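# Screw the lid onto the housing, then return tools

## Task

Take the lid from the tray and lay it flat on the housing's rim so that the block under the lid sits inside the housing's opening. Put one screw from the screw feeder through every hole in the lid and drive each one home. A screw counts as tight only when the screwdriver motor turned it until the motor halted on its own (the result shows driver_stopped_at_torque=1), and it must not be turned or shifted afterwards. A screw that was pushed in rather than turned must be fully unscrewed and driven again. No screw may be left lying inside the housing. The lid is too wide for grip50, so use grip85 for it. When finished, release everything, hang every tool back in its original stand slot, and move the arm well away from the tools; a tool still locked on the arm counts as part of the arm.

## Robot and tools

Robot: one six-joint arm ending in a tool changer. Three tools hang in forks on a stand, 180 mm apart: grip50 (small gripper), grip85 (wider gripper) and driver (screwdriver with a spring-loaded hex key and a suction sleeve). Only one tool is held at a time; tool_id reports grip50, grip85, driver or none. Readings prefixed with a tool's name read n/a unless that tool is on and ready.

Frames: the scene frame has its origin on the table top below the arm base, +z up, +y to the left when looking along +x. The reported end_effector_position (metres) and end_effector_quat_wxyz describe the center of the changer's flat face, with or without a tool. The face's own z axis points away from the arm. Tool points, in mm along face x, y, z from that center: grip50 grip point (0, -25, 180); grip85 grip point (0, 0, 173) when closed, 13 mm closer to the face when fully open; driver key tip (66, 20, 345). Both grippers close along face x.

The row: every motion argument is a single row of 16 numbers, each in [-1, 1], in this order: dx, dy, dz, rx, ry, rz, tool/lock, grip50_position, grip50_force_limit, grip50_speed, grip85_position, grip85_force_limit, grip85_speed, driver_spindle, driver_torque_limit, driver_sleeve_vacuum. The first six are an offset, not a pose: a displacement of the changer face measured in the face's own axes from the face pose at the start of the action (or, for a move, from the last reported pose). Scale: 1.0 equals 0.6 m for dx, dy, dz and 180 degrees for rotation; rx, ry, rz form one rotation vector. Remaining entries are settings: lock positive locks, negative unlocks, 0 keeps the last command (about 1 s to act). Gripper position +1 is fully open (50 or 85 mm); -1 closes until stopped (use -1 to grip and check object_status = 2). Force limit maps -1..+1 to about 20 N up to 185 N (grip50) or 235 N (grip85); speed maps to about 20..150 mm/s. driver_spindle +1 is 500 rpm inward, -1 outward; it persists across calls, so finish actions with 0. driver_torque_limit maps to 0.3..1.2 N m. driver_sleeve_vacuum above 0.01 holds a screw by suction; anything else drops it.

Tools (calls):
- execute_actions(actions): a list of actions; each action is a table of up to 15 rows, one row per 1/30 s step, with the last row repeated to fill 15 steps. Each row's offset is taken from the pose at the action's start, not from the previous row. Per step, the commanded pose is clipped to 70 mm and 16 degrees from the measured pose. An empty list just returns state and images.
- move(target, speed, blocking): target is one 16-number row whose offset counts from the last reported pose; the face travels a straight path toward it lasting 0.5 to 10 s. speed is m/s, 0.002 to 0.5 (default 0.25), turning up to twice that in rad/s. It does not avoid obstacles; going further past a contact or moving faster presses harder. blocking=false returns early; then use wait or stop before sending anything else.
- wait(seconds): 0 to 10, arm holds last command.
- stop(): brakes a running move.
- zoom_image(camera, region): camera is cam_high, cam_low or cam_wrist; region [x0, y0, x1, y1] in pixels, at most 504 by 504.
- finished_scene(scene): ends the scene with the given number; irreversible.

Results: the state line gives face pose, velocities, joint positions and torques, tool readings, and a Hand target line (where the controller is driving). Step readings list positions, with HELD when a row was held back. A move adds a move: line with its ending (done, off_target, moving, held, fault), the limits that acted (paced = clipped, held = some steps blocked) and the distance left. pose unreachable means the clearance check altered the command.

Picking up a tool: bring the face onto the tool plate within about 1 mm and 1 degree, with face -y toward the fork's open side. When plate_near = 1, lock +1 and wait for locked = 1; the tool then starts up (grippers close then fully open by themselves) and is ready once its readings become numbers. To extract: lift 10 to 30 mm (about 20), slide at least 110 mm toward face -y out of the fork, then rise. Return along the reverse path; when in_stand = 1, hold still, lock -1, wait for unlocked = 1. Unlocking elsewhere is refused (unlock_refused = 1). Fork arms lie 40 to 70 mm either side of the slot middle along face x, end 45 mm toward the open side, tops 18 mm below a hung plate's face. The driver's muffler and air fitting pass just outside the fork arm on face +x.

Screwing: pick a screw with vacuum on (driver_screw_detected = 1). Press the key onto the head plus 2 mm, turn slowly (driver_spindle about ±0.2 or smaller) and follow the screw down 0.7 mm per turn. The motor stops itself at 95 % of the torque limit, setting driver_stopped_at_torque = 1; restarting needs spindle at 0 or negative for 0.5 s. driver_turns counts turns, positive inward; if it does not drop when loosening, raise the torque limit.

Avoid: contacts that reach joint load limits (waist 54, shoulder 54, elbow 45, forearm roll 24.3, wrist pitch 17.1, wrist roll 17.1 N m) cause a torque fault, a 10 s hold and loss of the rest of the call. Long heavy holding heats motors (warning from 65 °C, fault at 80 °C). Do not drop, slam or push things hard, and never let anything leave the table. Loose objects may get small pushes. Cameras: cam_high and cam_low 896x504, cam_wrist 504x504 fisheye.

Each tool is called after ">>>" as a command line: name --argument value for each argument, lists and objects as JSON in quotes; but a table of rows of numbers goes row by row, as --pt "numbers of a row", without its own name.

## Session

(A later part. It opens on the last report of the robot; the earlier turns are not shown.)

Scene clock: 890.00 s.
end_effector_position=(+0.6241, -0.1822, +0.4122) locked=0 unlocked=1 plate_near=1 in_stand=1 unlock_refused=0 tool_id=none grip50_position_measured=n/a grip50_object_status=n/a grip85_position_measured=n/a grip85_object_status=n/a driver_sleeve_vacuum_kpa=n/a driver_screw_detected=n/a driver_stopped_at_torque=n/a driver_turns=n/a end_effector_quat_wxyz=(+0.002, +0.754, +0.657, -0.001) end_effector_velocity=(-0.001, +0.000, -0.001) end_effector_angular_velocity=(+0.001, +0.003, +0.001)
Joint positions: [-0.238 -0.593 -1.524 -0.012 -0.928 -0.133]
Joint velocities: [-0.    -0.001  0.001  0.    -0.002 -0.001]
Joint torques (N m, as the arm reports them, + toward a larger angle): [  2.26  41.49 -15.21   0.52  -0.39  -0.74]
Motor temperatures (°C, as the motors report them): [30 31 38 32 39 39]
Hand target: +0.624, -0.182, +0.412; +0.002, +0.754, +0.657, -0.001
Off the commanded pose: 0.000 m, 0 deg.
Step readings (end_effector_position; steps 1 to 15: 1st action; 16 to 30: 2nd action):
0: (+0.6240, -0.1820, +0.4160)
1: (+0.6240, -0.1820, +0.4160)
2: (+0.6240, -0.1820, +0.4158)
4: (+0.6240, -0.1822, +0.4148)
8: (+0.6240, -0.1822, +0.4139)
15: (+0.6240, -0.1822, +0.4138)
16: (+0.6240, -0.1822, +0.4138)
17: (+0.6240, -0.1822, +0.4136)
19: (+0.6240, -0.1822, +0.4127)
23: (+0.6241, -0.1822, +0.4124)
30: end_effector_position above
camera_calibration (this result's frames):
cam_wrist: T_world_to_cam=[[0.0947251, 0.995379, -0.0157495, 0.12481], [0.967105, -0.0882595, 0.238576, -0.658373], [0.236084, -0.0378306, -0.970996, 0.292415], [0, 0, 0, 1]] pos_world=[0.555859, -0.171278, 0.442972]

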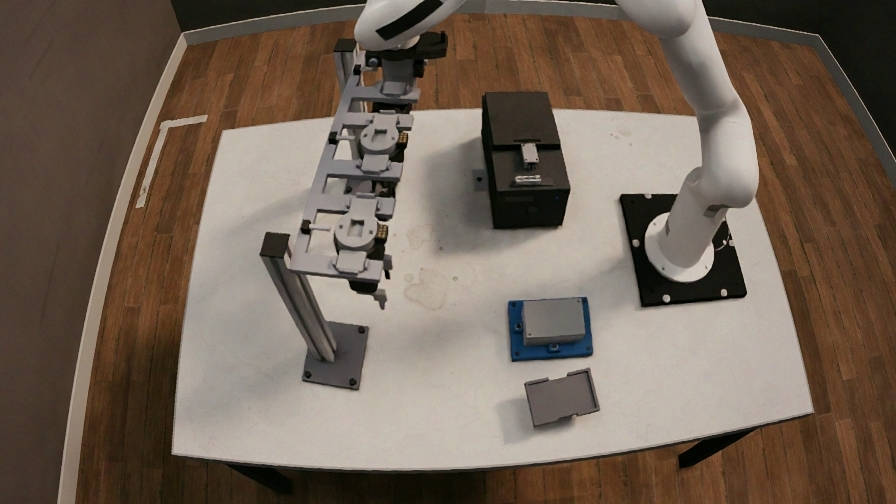

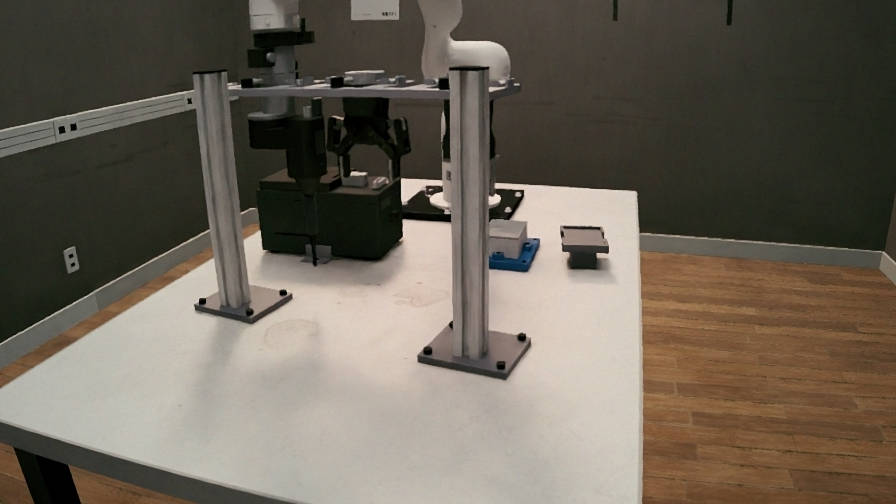

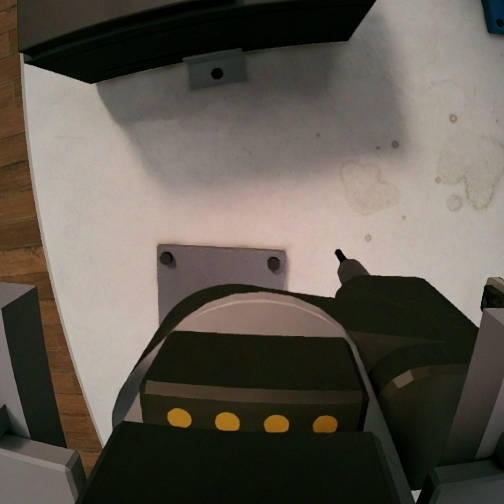

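>>> execute_actions --actions '[[[0,0,0,0,0,0,1,0,0,0,0,0,0,0,0,-1]],[[0,0,0,0,0,0,1,0,0,0,0,0,0,0,0,-1]],[[0,0,0,0,0,0,1,0,0,0,0,0,0,0,0,-1]]]'

Scene clock: 894.83 s.
end_effector_position=(+0.6240, -0.1822, +0.4124) locked=1 unlocked=0 plate_near=1 in_stand=1 unlock_refused=0 tool_id=driver grip50_position_measured=n/a grip50_object_status=n/a grip85_position_measured=n/a grip85_object_status=n/a driver_sleeve_vacuum_kpa=n/a driver_screw_detected=n/a driver_stopped_at_torque=n/a driver_turns=n/a end_effector_quat_wxyz=(+0.002, +0.754, +0.657, -0.001) end_effector_velocity=(+0.000, +0.000, -0.000) end_effector_angular_velocity=(+0.000, -0.001, +0.000)
Joint positions: [-0.238 -0.593 -1.524 -0.012 -0.929 -0.133]
Joint velocities: [ 0.     0.     0.001  0.001  0.001 -0.001]
Joint torques (N m, as the arm reports them, + toward a larger angle): [  4.26  63.04 -23.34   0.63   0.56  -1.31]
Motor temperatures (°C, as the motors report them): [30 31 38 32 39 39]
Hand target: +0.624, -0.182, +0.412; +0.002, +0.754, +0.657, -0.001
Off the commanded pose: 0.000 m, 0 deg.
Step readings (end_effector_position; steps 1 to 15: 1st action; 16 to 30: 2nd action; 31 to 45: 3rd action):
0: (+0.6240, -0.1822, +0.4120)
1: (+0.6240, -0.1822, +0.4120)
2: (+0.6240, -0.1822, +0.4121)
4: (+0.6240, -0.1822, +0.4121)
8: (+0.6240, -0.1822, +0.4121)
15: (+0.6240, -0.1822, +0.4121)
16: (+0.6240, -0.1822, +0.4121)
17: (+0.6240, -0.1822, +0.4120)
19: (+0.6239, -0.1822, +0.4118)
23: (+0.6238, -0.1822, +0.4119)
30: (+0.6240, -0.1822, +0.4124)
31: (+0.6240, -0.1822, +0.4124)
32: (+0.6240, -0.1822, +0.4124)
34: (+0.6240, -0.1822, +0.4124)
38: (+0.6240, -0.1822, +0.4124)
45: end_effector_position above
camera_calibration (this result's frames):
cam_wrist: T_world_to_cam=[[0.0947795, 0.995374, -0.0157511, 0.124803], [0.967174, -0.0883239, 0.23827, -0.658267], [0.235776, -0.0378172, -0.971071, 0.29285], [0, 0, 0, 1]] pos_world=[0.555783, -0.171292, 0.443189]

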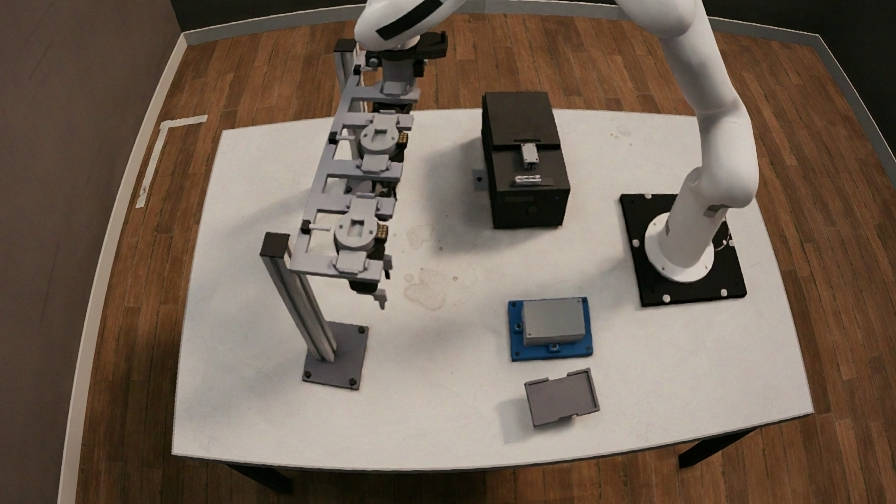

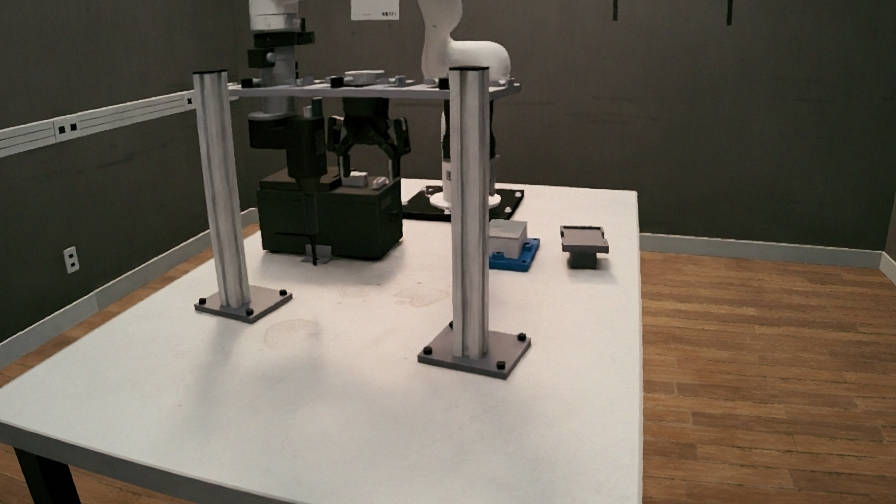

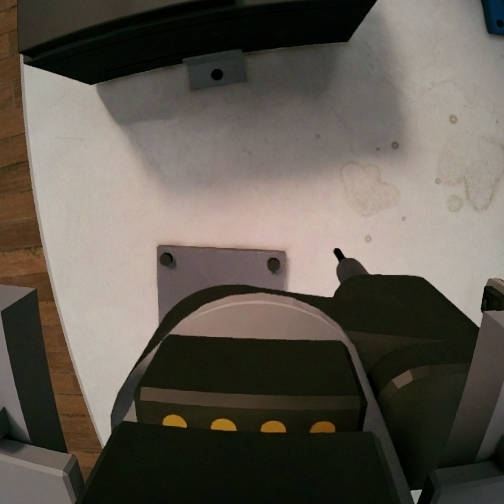

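>>> move --target '[0,0,-0.033,0,0,0,0,0,0,0,0,0,0,0,0,0]' --speed 0.05

>>> move --target '[0,-0.22,0,0,0,0,0,0,0,0,0,0,0,0,0,0]' --speed 0.1

Scene clock: 902.87 s.
end_effector_position=(+0.6240, -0.1820, +0.4320) locked=1 unlocked=0 plate_near=1 in_stand=0 unlock_refused=0 tool_id=driver grip50_position_measured=n/a grip50_object_status=n/a grip85_position_measured=n/a grip85_object_status=n/a driver_sleeve_vacuum_kpa=0 driver_screw_detected=0 driver_stopped_at_torque=0 driver_turns=0.00 end_effector_quat_wxyz=(+0.002, +0.754, +0.657, -0.001) end_effector_velocity=(-0.001, -0.001, -0.001) end_effector_angular_velocity=(+0.001, +0.004, -0.002)
Joint positions: [-0.238 -0.578 -1.547 -0.012 -0.967 -0.134]
Joint velocities: [-0.002 -0.001  0.001 -0.001 -0.002  0.   ]
Joint torques (N m, as the arm reports them, + toward a larger angle): [ -2.3   68.6  -26.18   0.88   0.26  -0.2 ]
Motor temperatures (°C, as the motors report them): [30 31 38 32 39 39]
Hand target: +0.624, -0.182, +0.432; +0.002, +0.754, +0.657, -0.001
Off the commanded pose: 0.000 m, 0 deg.
move: done
camera_calibration (this result's frames):
cam_wrist: T_world_to_cam=[[0.0945711, 0.995395, -0.0156555, 0.125043], [0.967262, -0.0881553, 0.237977, -0.662797], [0.235501, -0.0376487, -0.971145, 0.312144], [0, 0, 0, 1]] pos_world=[0.555763, -0.171144, 0.462824]

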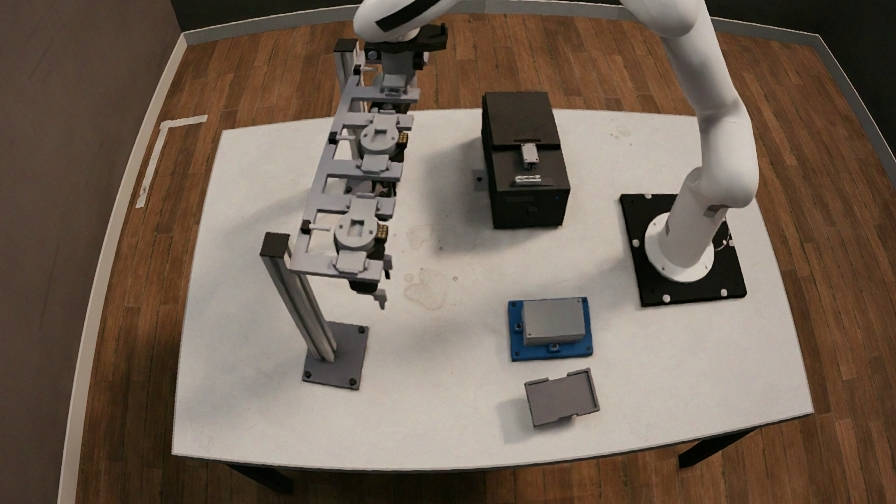

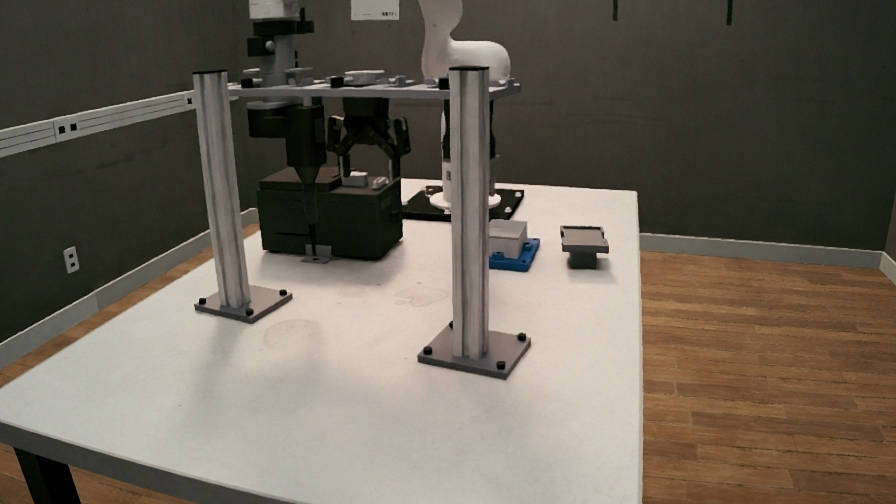

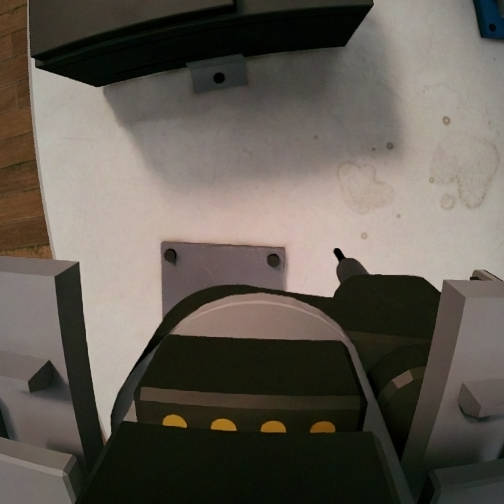

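Scene clock: 904.57 s.
end_effector_position=(+0.4935, -0.1638, +0.4321) locked=1 unlocked=0 plate_near=1 in_stand=0 unlock_refused=0 tool_id=driver grip50_position_measured=n/a grip50_object_status=n/a grip85_position_measured=n/a grip85_object_status=n/a driver_sleeve_vacuum_kpa=0 driver_screw_detected=0 driver_stopped_at_torque=0 driver_turns=0.00 end_effector_quat_wxyz=(+0.002, +0.754, +0.657, -0.001) end_effector_velocity=(-0.001, +0.000, -0.001) end_effector_angular_velocity=(+0.001, +0.002, +0.001)
Joint positions: [-0.273 -0.259 -1.11  -0.013 -0.848 -0.167]
Joint velocities: [ 0.     0.001  0.003  0.     0.    -0.001]
Joint torques (N m, as the arm reports them, + toward a larger angle): [ -0.74  49.34 -25.28   0.95   0.31  -0.2 ]
Motor temperatures (°C, as the motors report them): [30 31 38 32 39 39]
Hand target: +0.493, -0.164, +0.432; +0.002, +0.754, +0.657, -0.001
Off the commanded pose: 0.000 m, 0 deg.
move: done
camera_calibration (this result's frames):
cam_wrist: T_world_to_cam=[[0.0947585, 0.995373, -0.0159242, 0.119233], [0.96713, -0.0882547, 0.238475, -0.535158], [0.235966, -0.0379983, -0.971018, 0.343289], [0, 0, 0, 1]] pos_world=[0.425265, -0.152867, 0.46286]

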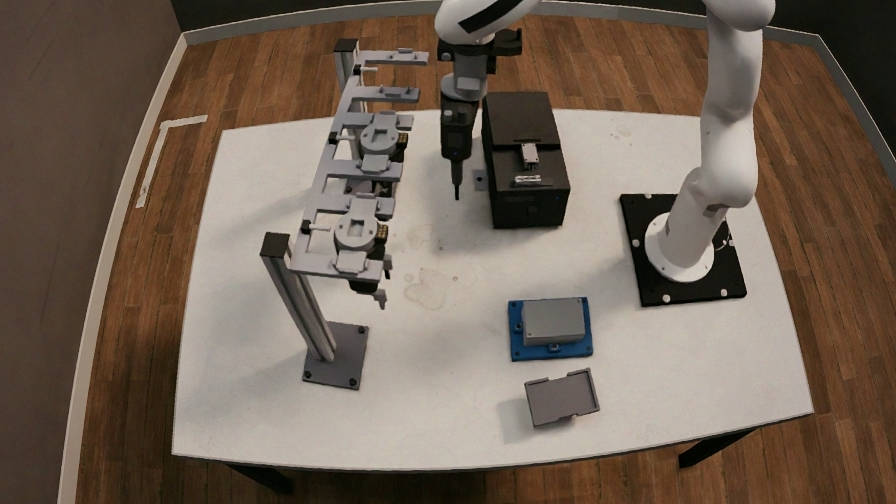

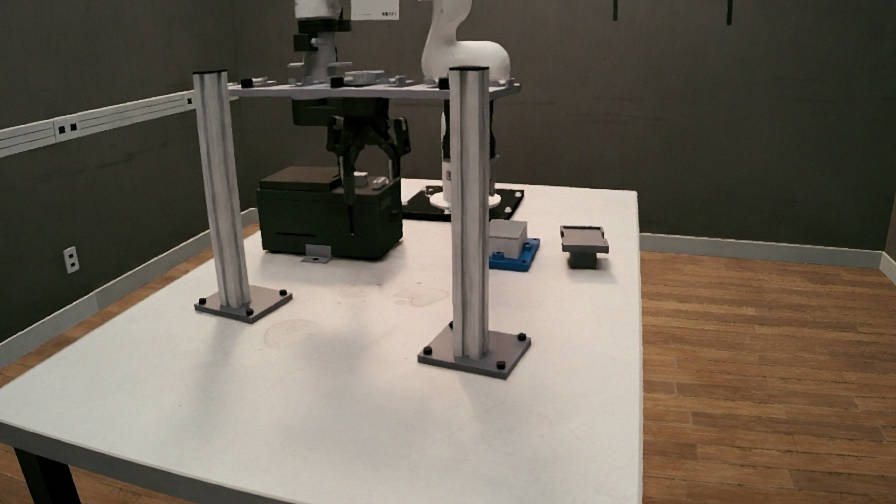

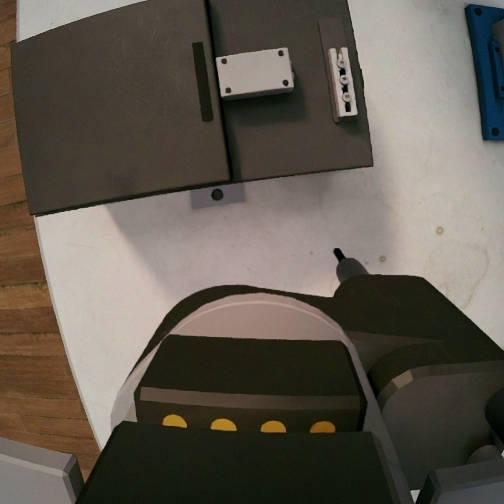

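>>> move --target '[0,0,-0.17,0,0,0,0,0,0,0,0,0,0,0,0,0]' --speed 0.15

>>> zoom_image --camera "cam_wrist" --region '[150, 0, 450, 300]'

Scene clock: 913.73 s.
end_effector_position=(+0.4935, -0.1632, +0.5336) locked=1 unlocked=0 plate_near=1 in_stand=0 unlock_refused=0 tool_id=driver grip50_position_measured=n/a grip50_object_status=n/a grip85_position_measured=n/a grip85_object_status=n/a driver_sleeve_vacuum_kpa=0 driver_screw_detected=0 driver_stopped_at_torque=0 driver_turns=0.00 end_effector_quat_wxyz=(+0.001, +0.754, +0.657, -0.001) end_effector_velocity=(+0.000, -0.000, +0.002) end_effector_angular_velocity=(-0.000, -0.002, -0.001)
Joint positions: [-0.271 -0.188 -1.259 -0.011 -1.069 -0.168]
Joint velocities: [-0.001  0.    -0.004  0.001 -0.002  0.   ]
Joint torques (N m, as the arm reports them, + toward a larger angle): [ -1.8   46.34 -26.28   0.95   0.3   -0.26]
Motor temperatures (°C, as the motors report them): [30 31 38 32 39 39]
Hand target: +0.494, -0.163, +0.534; +0.002, +0.754, +0.657, -0.001
Off the commanded pose: 0.001 m, 0 deg.
move: done
camera_calibration (this result's frames):
cam_wrist: T_world_to_cam=[[0.0944236, 0.995411, -0.0155514, 0.120263], [0.967342, -0.0880475, 0.237692, -0.558945], [0.235232, -0.0374873, -0.971216, 0.442432], [0, 0, 0, 1]] pos_world=[0.425261, -0.152339, 0.564424]

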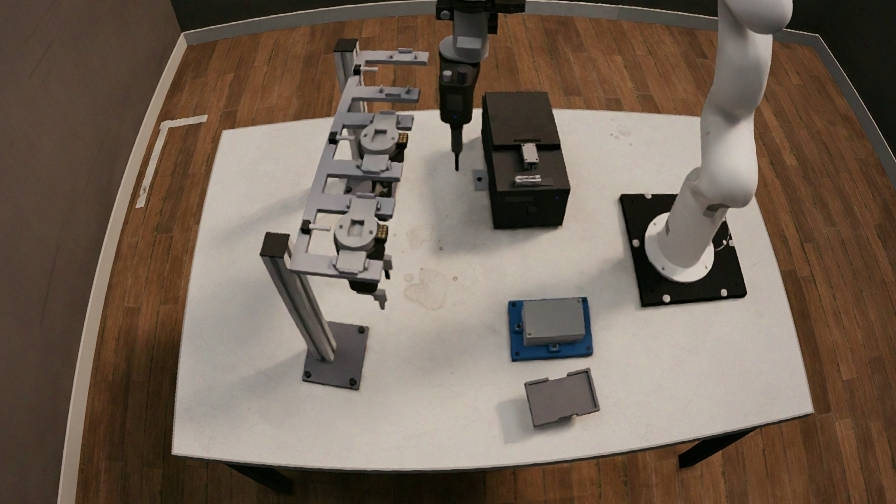

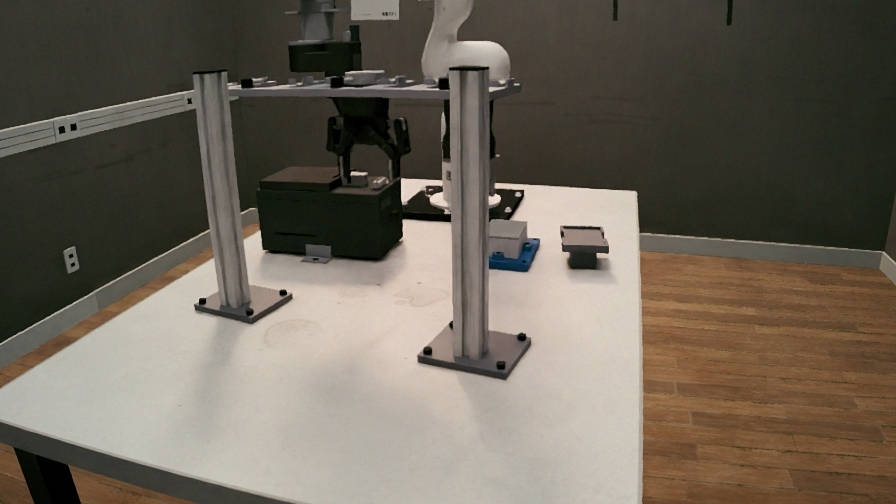

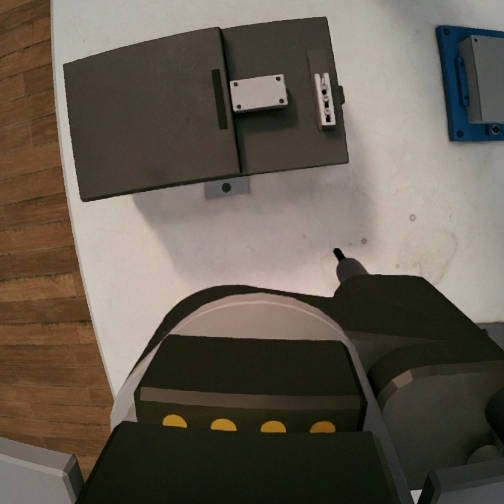

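Region (150, 0, 450, 300) of cam_wrist's 504x504 image, scaled by 1.680, with more detail than that image has.

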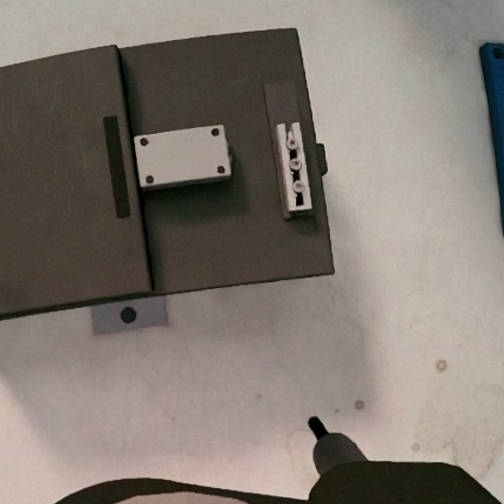

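>>> move --target '[-0.0224,-0.2665,0,0,0,0,0,0,0,0,0,0,0,0,0,0]' --speed 0.2

>>> zoom_image --camera "cam_wrist" --region '[250, 150, 430, 330]'

Scene clock: 965.00 s.
end_effector_position=(+0.3336, -0.1544, +0.5338) locked=1 unlocked=0 plate_near=1 in_stand=0 unlock_refused=0 tool_id=driver grip50_position_measured=n/a grip50_object_status=n/a grip85_position_measured=n/a grip85_object_status=n/a driver_sleeve_vacuum_kpa=0 driver_screw_detected=0 driver_stopped_at_torque=0 driver_turns=0.00 end_effector_quat_wxyz=(+0.002, +0.754, +0.657, -0.001) end_effector_velocity=(-0.002, +0.000, -0.000) end_effector_angular_velocity=(+0.001, +0.002, +0.002)
Joint positions: [-0.382  0.207 -0.868 -0.01  -1.071 -0.279]
Joint velocities: [-0.001  0.003  0.003 -0.    -0.002 -0.002]
Joint torques (N m, as the arm reports them, + toward a larger angle): [ -1.2   21.03 -26.47   1.36   0.09  -0.21]
Motor temperatures (°C, as the motors report them): [30 31 40 32 39 39]
Hand target: +0.333, -0.154, +0.534; +0.001, +0.754, +0.657, -0.001
Off the commanded pose: 0.000 m, 0 deg.
move: done
camera_calibration (this result's frames):
cam_wrist: T_world_to_cam=[[0.0944267, 0.995405, -0.0158769, 0.12676], [0.967197, -0.0879496, 0.238317, -0.403834], [0.235825, -0.0378596, -0.971058, 0.480174], [0, 0, 0, 1]] pos_world=[0.26538, -0.143516, 0.56453]

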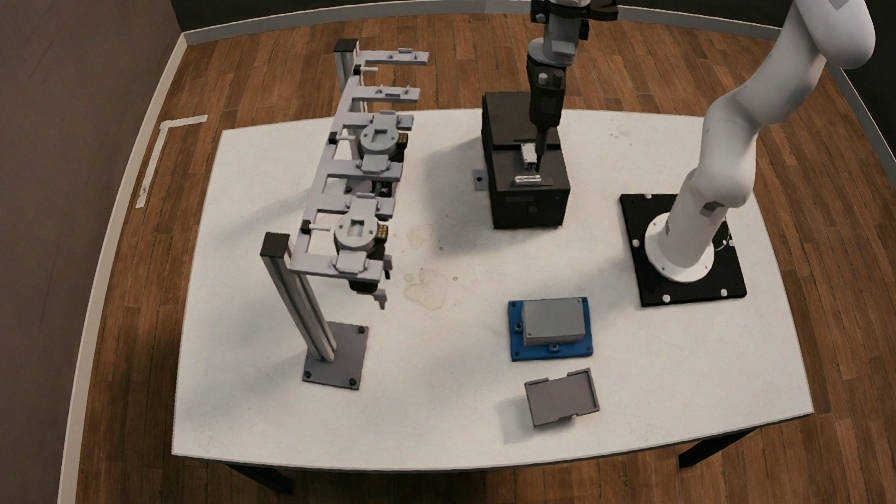

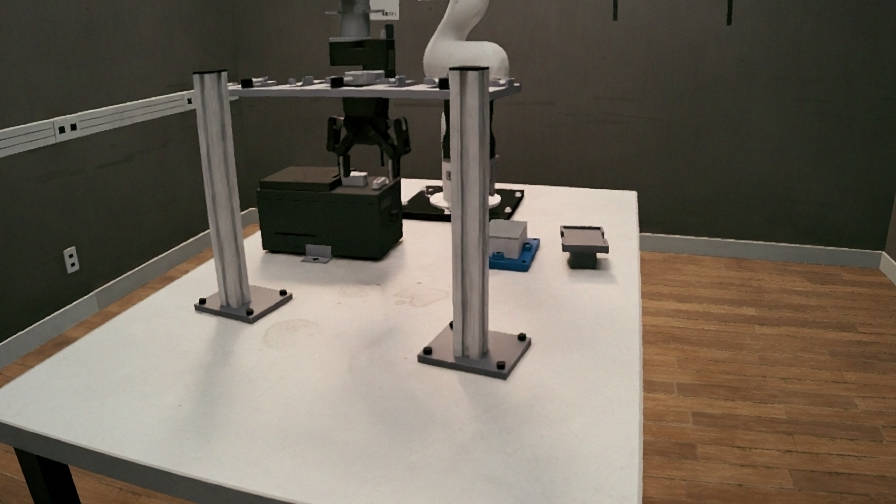

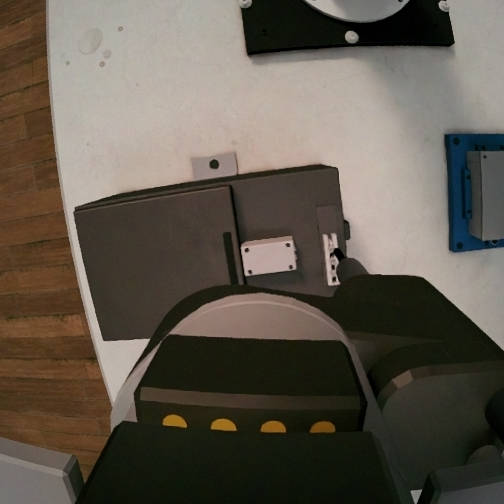

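Region (250, 150, 430, 330) of cam_wrist's 504x504 image, scaled by 2.800, with more detail than that image has.

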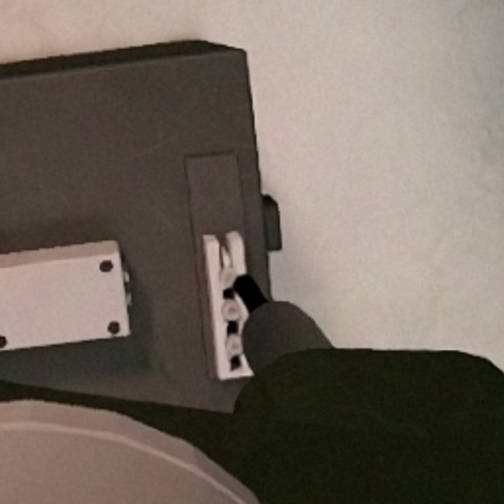

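>>> move --target '[0,0,0.02,0,0,0,0,0,0,0,0,0,0,0,0,0]' --speed 0.05

>>> zoom_image --camera "cam_wrist" --region '[290, 200, 390, 300]'

>>> zoom_image --camera "cam_low" --region '[300, 100, 440, 220]'

Scene clock: 979.83 s.
end_effector_position=(+0.3336, -0.1545, +0.5219) locked=1 unlocked=0 plate_near=1 in_stand=0 unlock_refused=0 tool_id=driver grip50_position_measured=n/a grip50_object_status=n/a grip85_position_measured=n/a grip85_object_status=n/a driver_sleeve_vacuum_kpa=0 driver_screw_detected=0 driver_stopped_at_torque=0 driver_turns=0.00 end_effector_quat_wxyz=(+0.002, +0.754, +0.657, -0.001) end_effector_velocity=(+0.000, -0.000, +0.000) end_effector_angular_velocity=(-0.001, -0.002, -0.001)
Joint positions: [-0.382  0.201 -0.846 -0.011 -1.043 -0.279]
Joint velocities: [-0.001  0.     0.    -0.     0.002  0.001]
Joint torques (N m, as the arm reports them, + toward a larger angle): [ -1.89  21.89 -26.24   1.18   0.05  -0.24]
Motor temperatures (°C, as the motors report them): [30 31 40 32 39 39]
Hand target: +0.334, -0.154, +0.522; +0.002, +0.754, +0.657, -0.001
Off the commanded pose: 0.000 m, 0 deg.
move: done
camera_calibration (this result's frames):
cam_wrist: T_world_to_cam=[[0.0944708, 0.9954, -0.0159127, 0.126641], [0.967185, -0.0879825, 0.238354, -0.401018], [0.235858, -0.037908, -0.971048, 0.468585], [0, 0, 0, 1]] pos_world=[0.265375, -0.143578, 0.552619]

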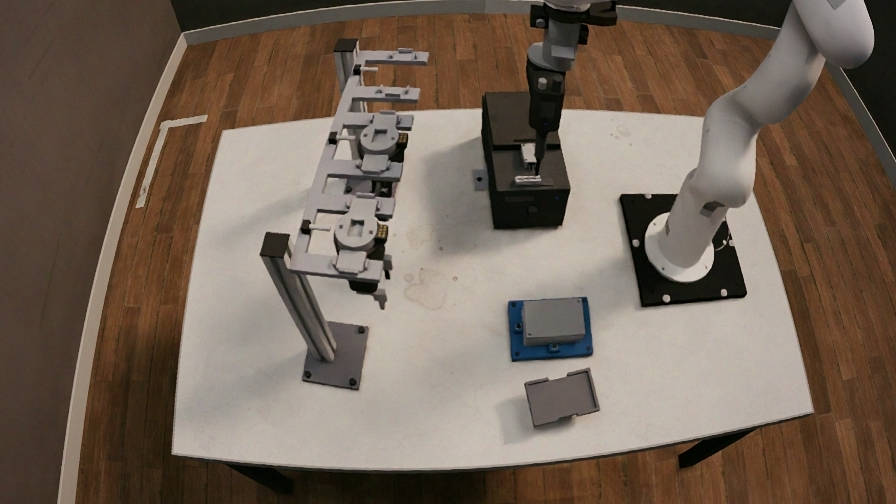

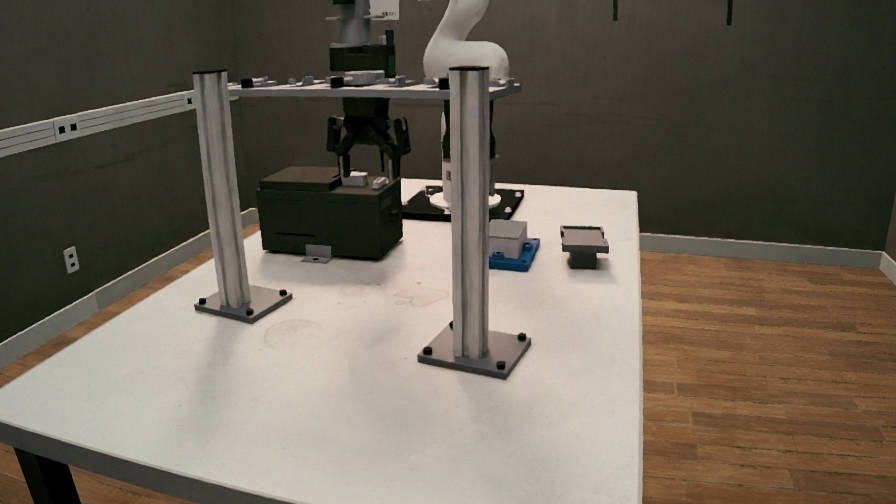

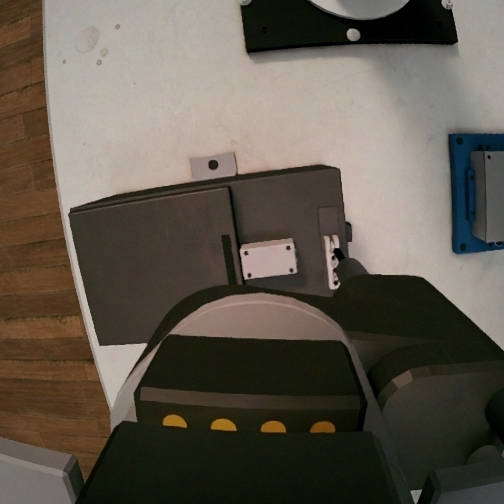

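Region (290, 200, 390, 300) of cam_wrist's 504x504 image, scaled by 5.040, with more detail than that image has.

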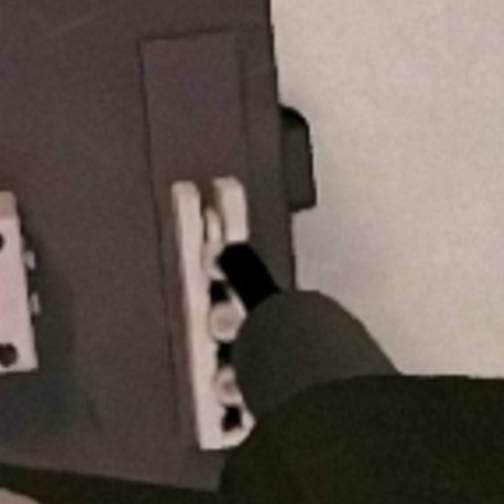

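Region (300, 100, 440, 220) of cam_low's 896x504 image, scaled by 3.600, with more detail than that image has; it fills the top 432 rows of this view, and the rest is white.

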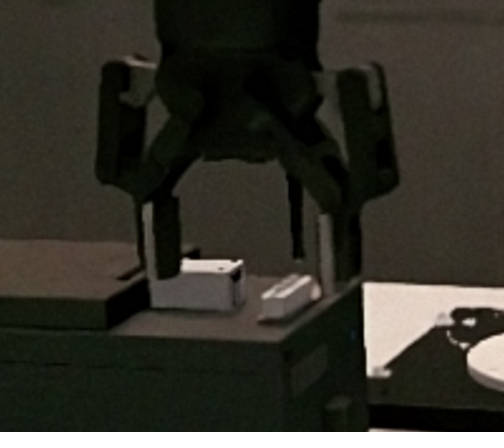

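>>> move --target '[0,0.0075,0.013,0,0,0,0,0,0,0,0,0,0,0,0,1]' --speed 0.03

>>> zoom_image --camera "cam_wrist" --region '[290, 200, 390, 300]'

>>> zoom_image --camera "cam_low" --region '[340, 130, 420, 210]'

>>> zoom_image --camera "cam_high" --region '[490, 130, 590, 210]'

Scene clock: 998.37 s.
end_effector_position=(+0.3380, -0.1551, +0.5141) locked=1 unlocked=0 plate_near=1 in_stand=0 unlock_refused=0 tool_id=driver grip50_position_measured=n/a grip50_object_status=n/a grip85_position_measured=n/a grip85_object_status=n/a driver_sleeve_vacuum_kpa=14 driver_screw_detected=0 driver_stopped_at_torque=0 driver_turns=0.00 end_effector_quat_wxyz=(+0.002, +0.754, +0.657, -0.001) end_effector_velocity=(+0.001, -0.000, -0.000) end_effector_angular_velocity=(-0.000, -0.002, -0.000)
Joint positions: [-0.379  0.185 -0.842 -0.011 -1.023 -0.275]
Joint velocities: [ 0.    -0.001 -0.001  0.     0.002  0.001]
Joint torques (N m, as the arm reports them, + toward a larger angle): [ -1.34  22.77 -26.41   1.44   0.19  -0.25]
Motor temperatures (°C, as the motors report them): [30 31 40 32 39 39]
Hand target: +0.338, -0.155, +0.514; +0.002, +0.754, +0.657, -0.001
Off the commanded pose: 0.000 m, 0 deg.
move: done
camera_calibration (this result's frames):
cam_wrist: T_world_to_cam=[[0.094497, 0.995398, -0.0159199, 0.126753], [0.967186, -0.0880069, 0.238338, -0.403501], [0.23584, -0.0379198, -0.971052, 0.459998], [0, 0, 0, 1]] pos_world=[0.269797, -0.144237, 0.54487]

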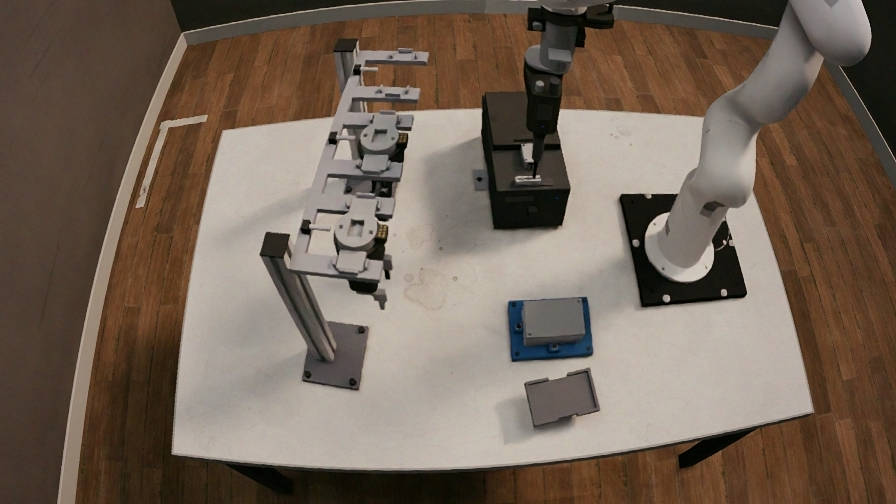

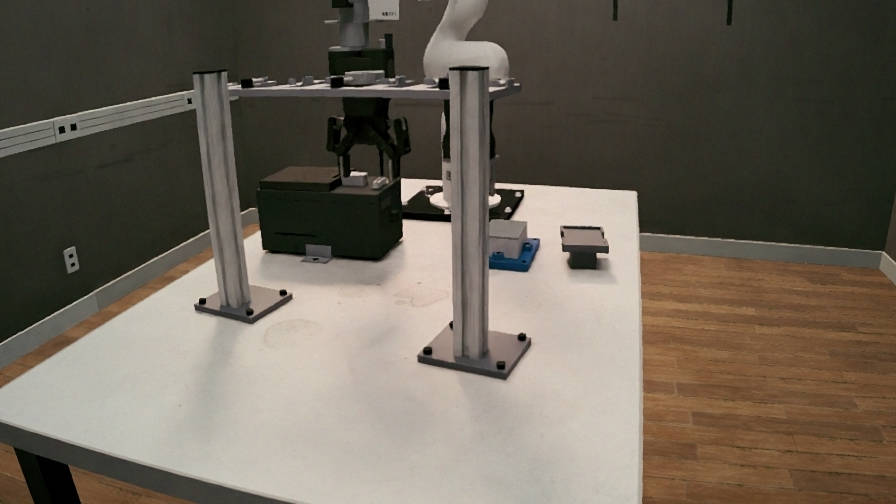

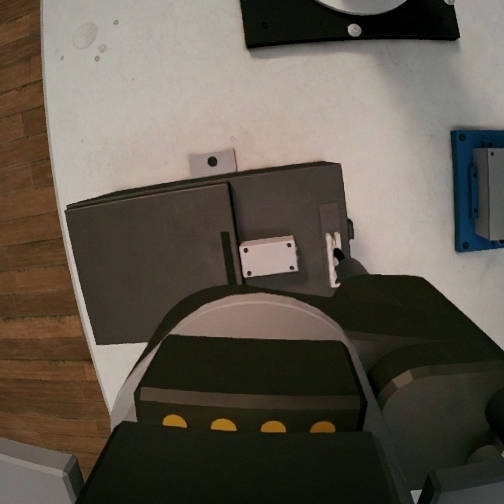

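Region (290, 200, 390, 300) of cam_wrist's 504x504 image, scaled by 5.040, with more detail than that image has.

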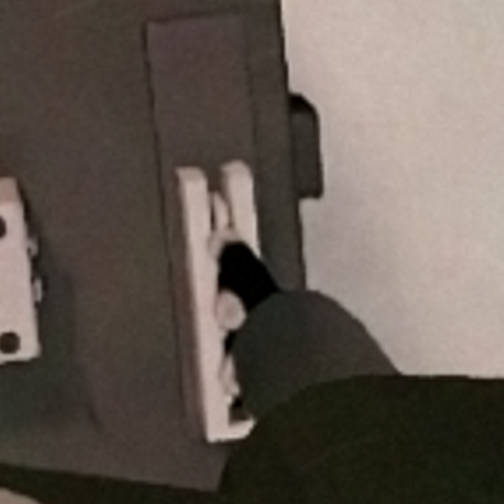

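Region (340, 130, 420, 210) of cam_low's 896x504 image, scaled by 6.300, with more detail than that image has.

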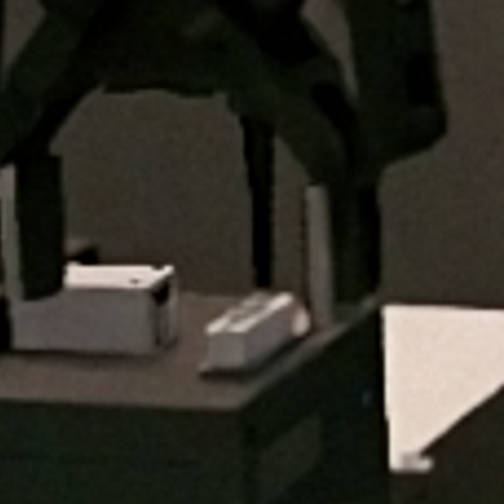

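Region (490, 130, 590, 210) of cam_high's 896x504 image, scaled by 5.040, with more detail than that image has; it fills the top 403 rows of this view, and the rest is white.

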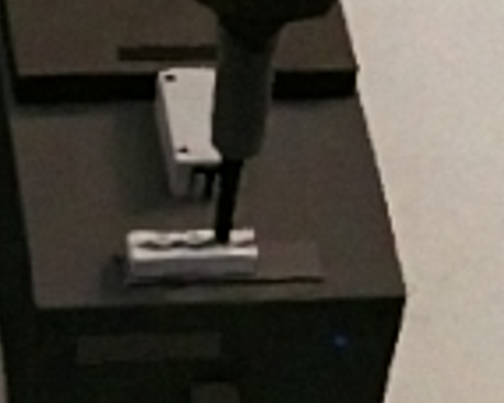

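>>> execute_actions --actions '[[[0,0,0.005,0,0,0,0,0,0,0,0,0,0,0,0,1]],[[0,0,0.005,0,0,0,0,0,0,0,0,0,0,0,0,1]]]'

>>> zoom_image --camera "cam_wrist" --region '[290, 200, 390, 300]'

>>> zoom_image --camera "cam_low" --region '[340, 130, 420, 210]'

Scene clock: 1018.03 s.
end_effector_position=(+0.3381, -0.1552, +0.5083) locked=1 unlocked=0 plate_near=1 in_stand=0 unlock_refused=0 tool_id=driver grip50_position_measured=n/a grip50_object_status=n/a grip85_position_measured=n/a grip85_object_status=n/a driver_sleeve_vacuum_kpa=14 driver_screw_detected=0 driver_stopped_at_torque=0 driver_turns=0.00 end_effector_quat_wxyz=(+0.002, +0.754, +0.657, -0.001) end_effector_velocity=(-0.001, +0.000, -0.000) end_effector_angular_velocity=(+0.001, +0.003, -0.001)
Joint positions: [-0.379  0.182 -0.831 -0.011 -1.009 -0.275]
Joint velocities: [-0.     0.     0.001 -0.    -0.002  0.001]
Joint torques (N m, as the arm reports them, + toward a larger angle): [ -2.16  18.96 -24.07   0.43   0.1   -0.37]
Motor temperatures (°C, as the motors report them): [30 31 40 32 39 39]
Hand target: +0.338, -0.155, +0.508; +0.002, +0.754, +0.657, -0.001
Off the commanded pose: 0.000 m, 0 deg.
Step readings (end_effector_position; steps 1 to 15: 1st action; 16 to 30: 2nd action):
0: (+0.3381, -0.1551, +0.5141)
1: (+0.3381, -0.1551, +0.5140)
2: (+0.3381, -0.1552, +0.5137)
4: (+0.3381, -0.1552, +0.5124)
8: (+0.3381, -0.1552, +0.5114)
15: (+0.3381, -0.1552, +0.5112)
16: (+0.3381, -0.1552, +0.5112)
17: (+0.3381, -0.1552, +0.5108)
19: (+0.3381, -0.1552, +0.5093)
23: (+0.3381, -0.1552, +0.5084)
30: end_effector_position above
camera_calibration (this result's frames):
cam_wrist: T_world_to_cam=[[0.0945383, 0.995392, -0.0160228, 0.126742], [0.96711, -0.0880107, 0.238646, -0.402274], [0.236136, -0.038057, -0.970974, 0.454141], [0, 0, 0, 1]] pos_world=[0.269822, -0.144279, 0.538991]

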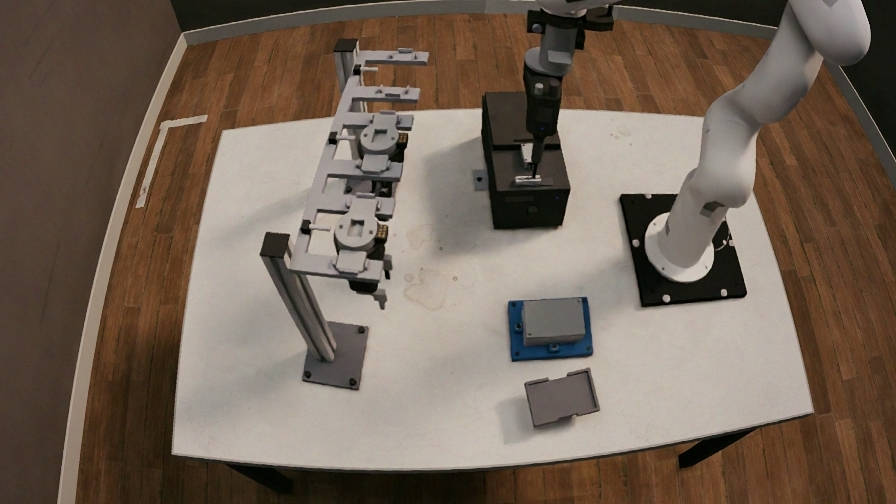

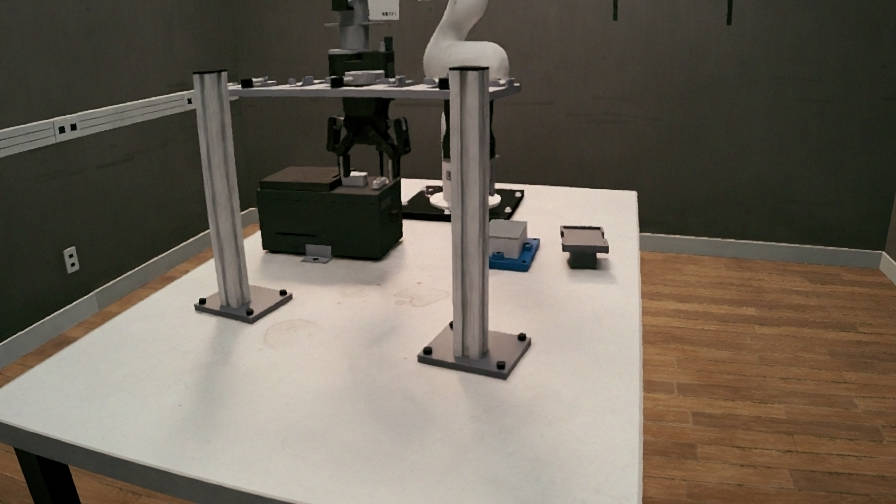

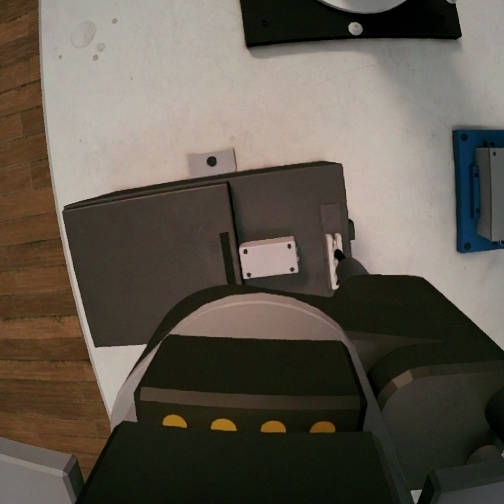

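Region (290, 200, 390, 300) of cam_wrist's 504x504 image, scaled by 5.040, with more detail than that image has.

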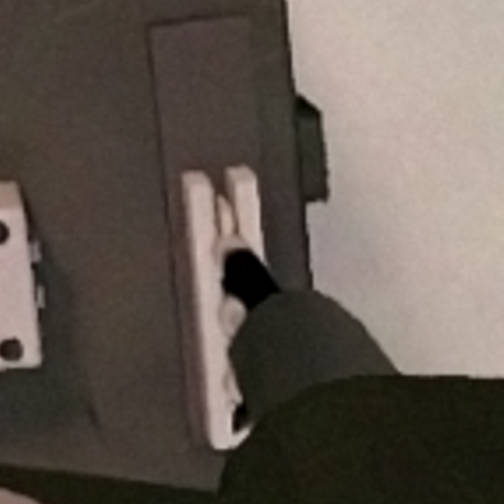

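Region (340, 130, 420, 210) of cam_low's 896x504 image, scaled by 6.300, with more detail than that image has.

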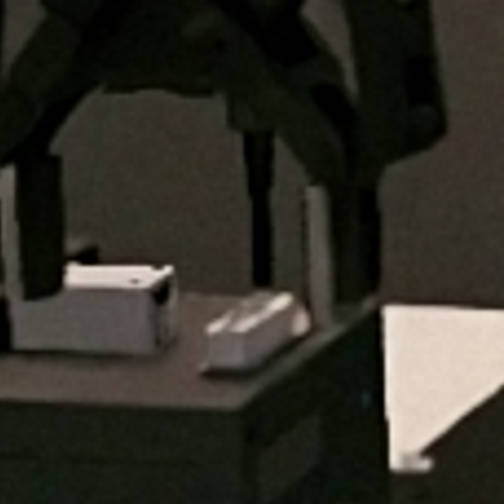

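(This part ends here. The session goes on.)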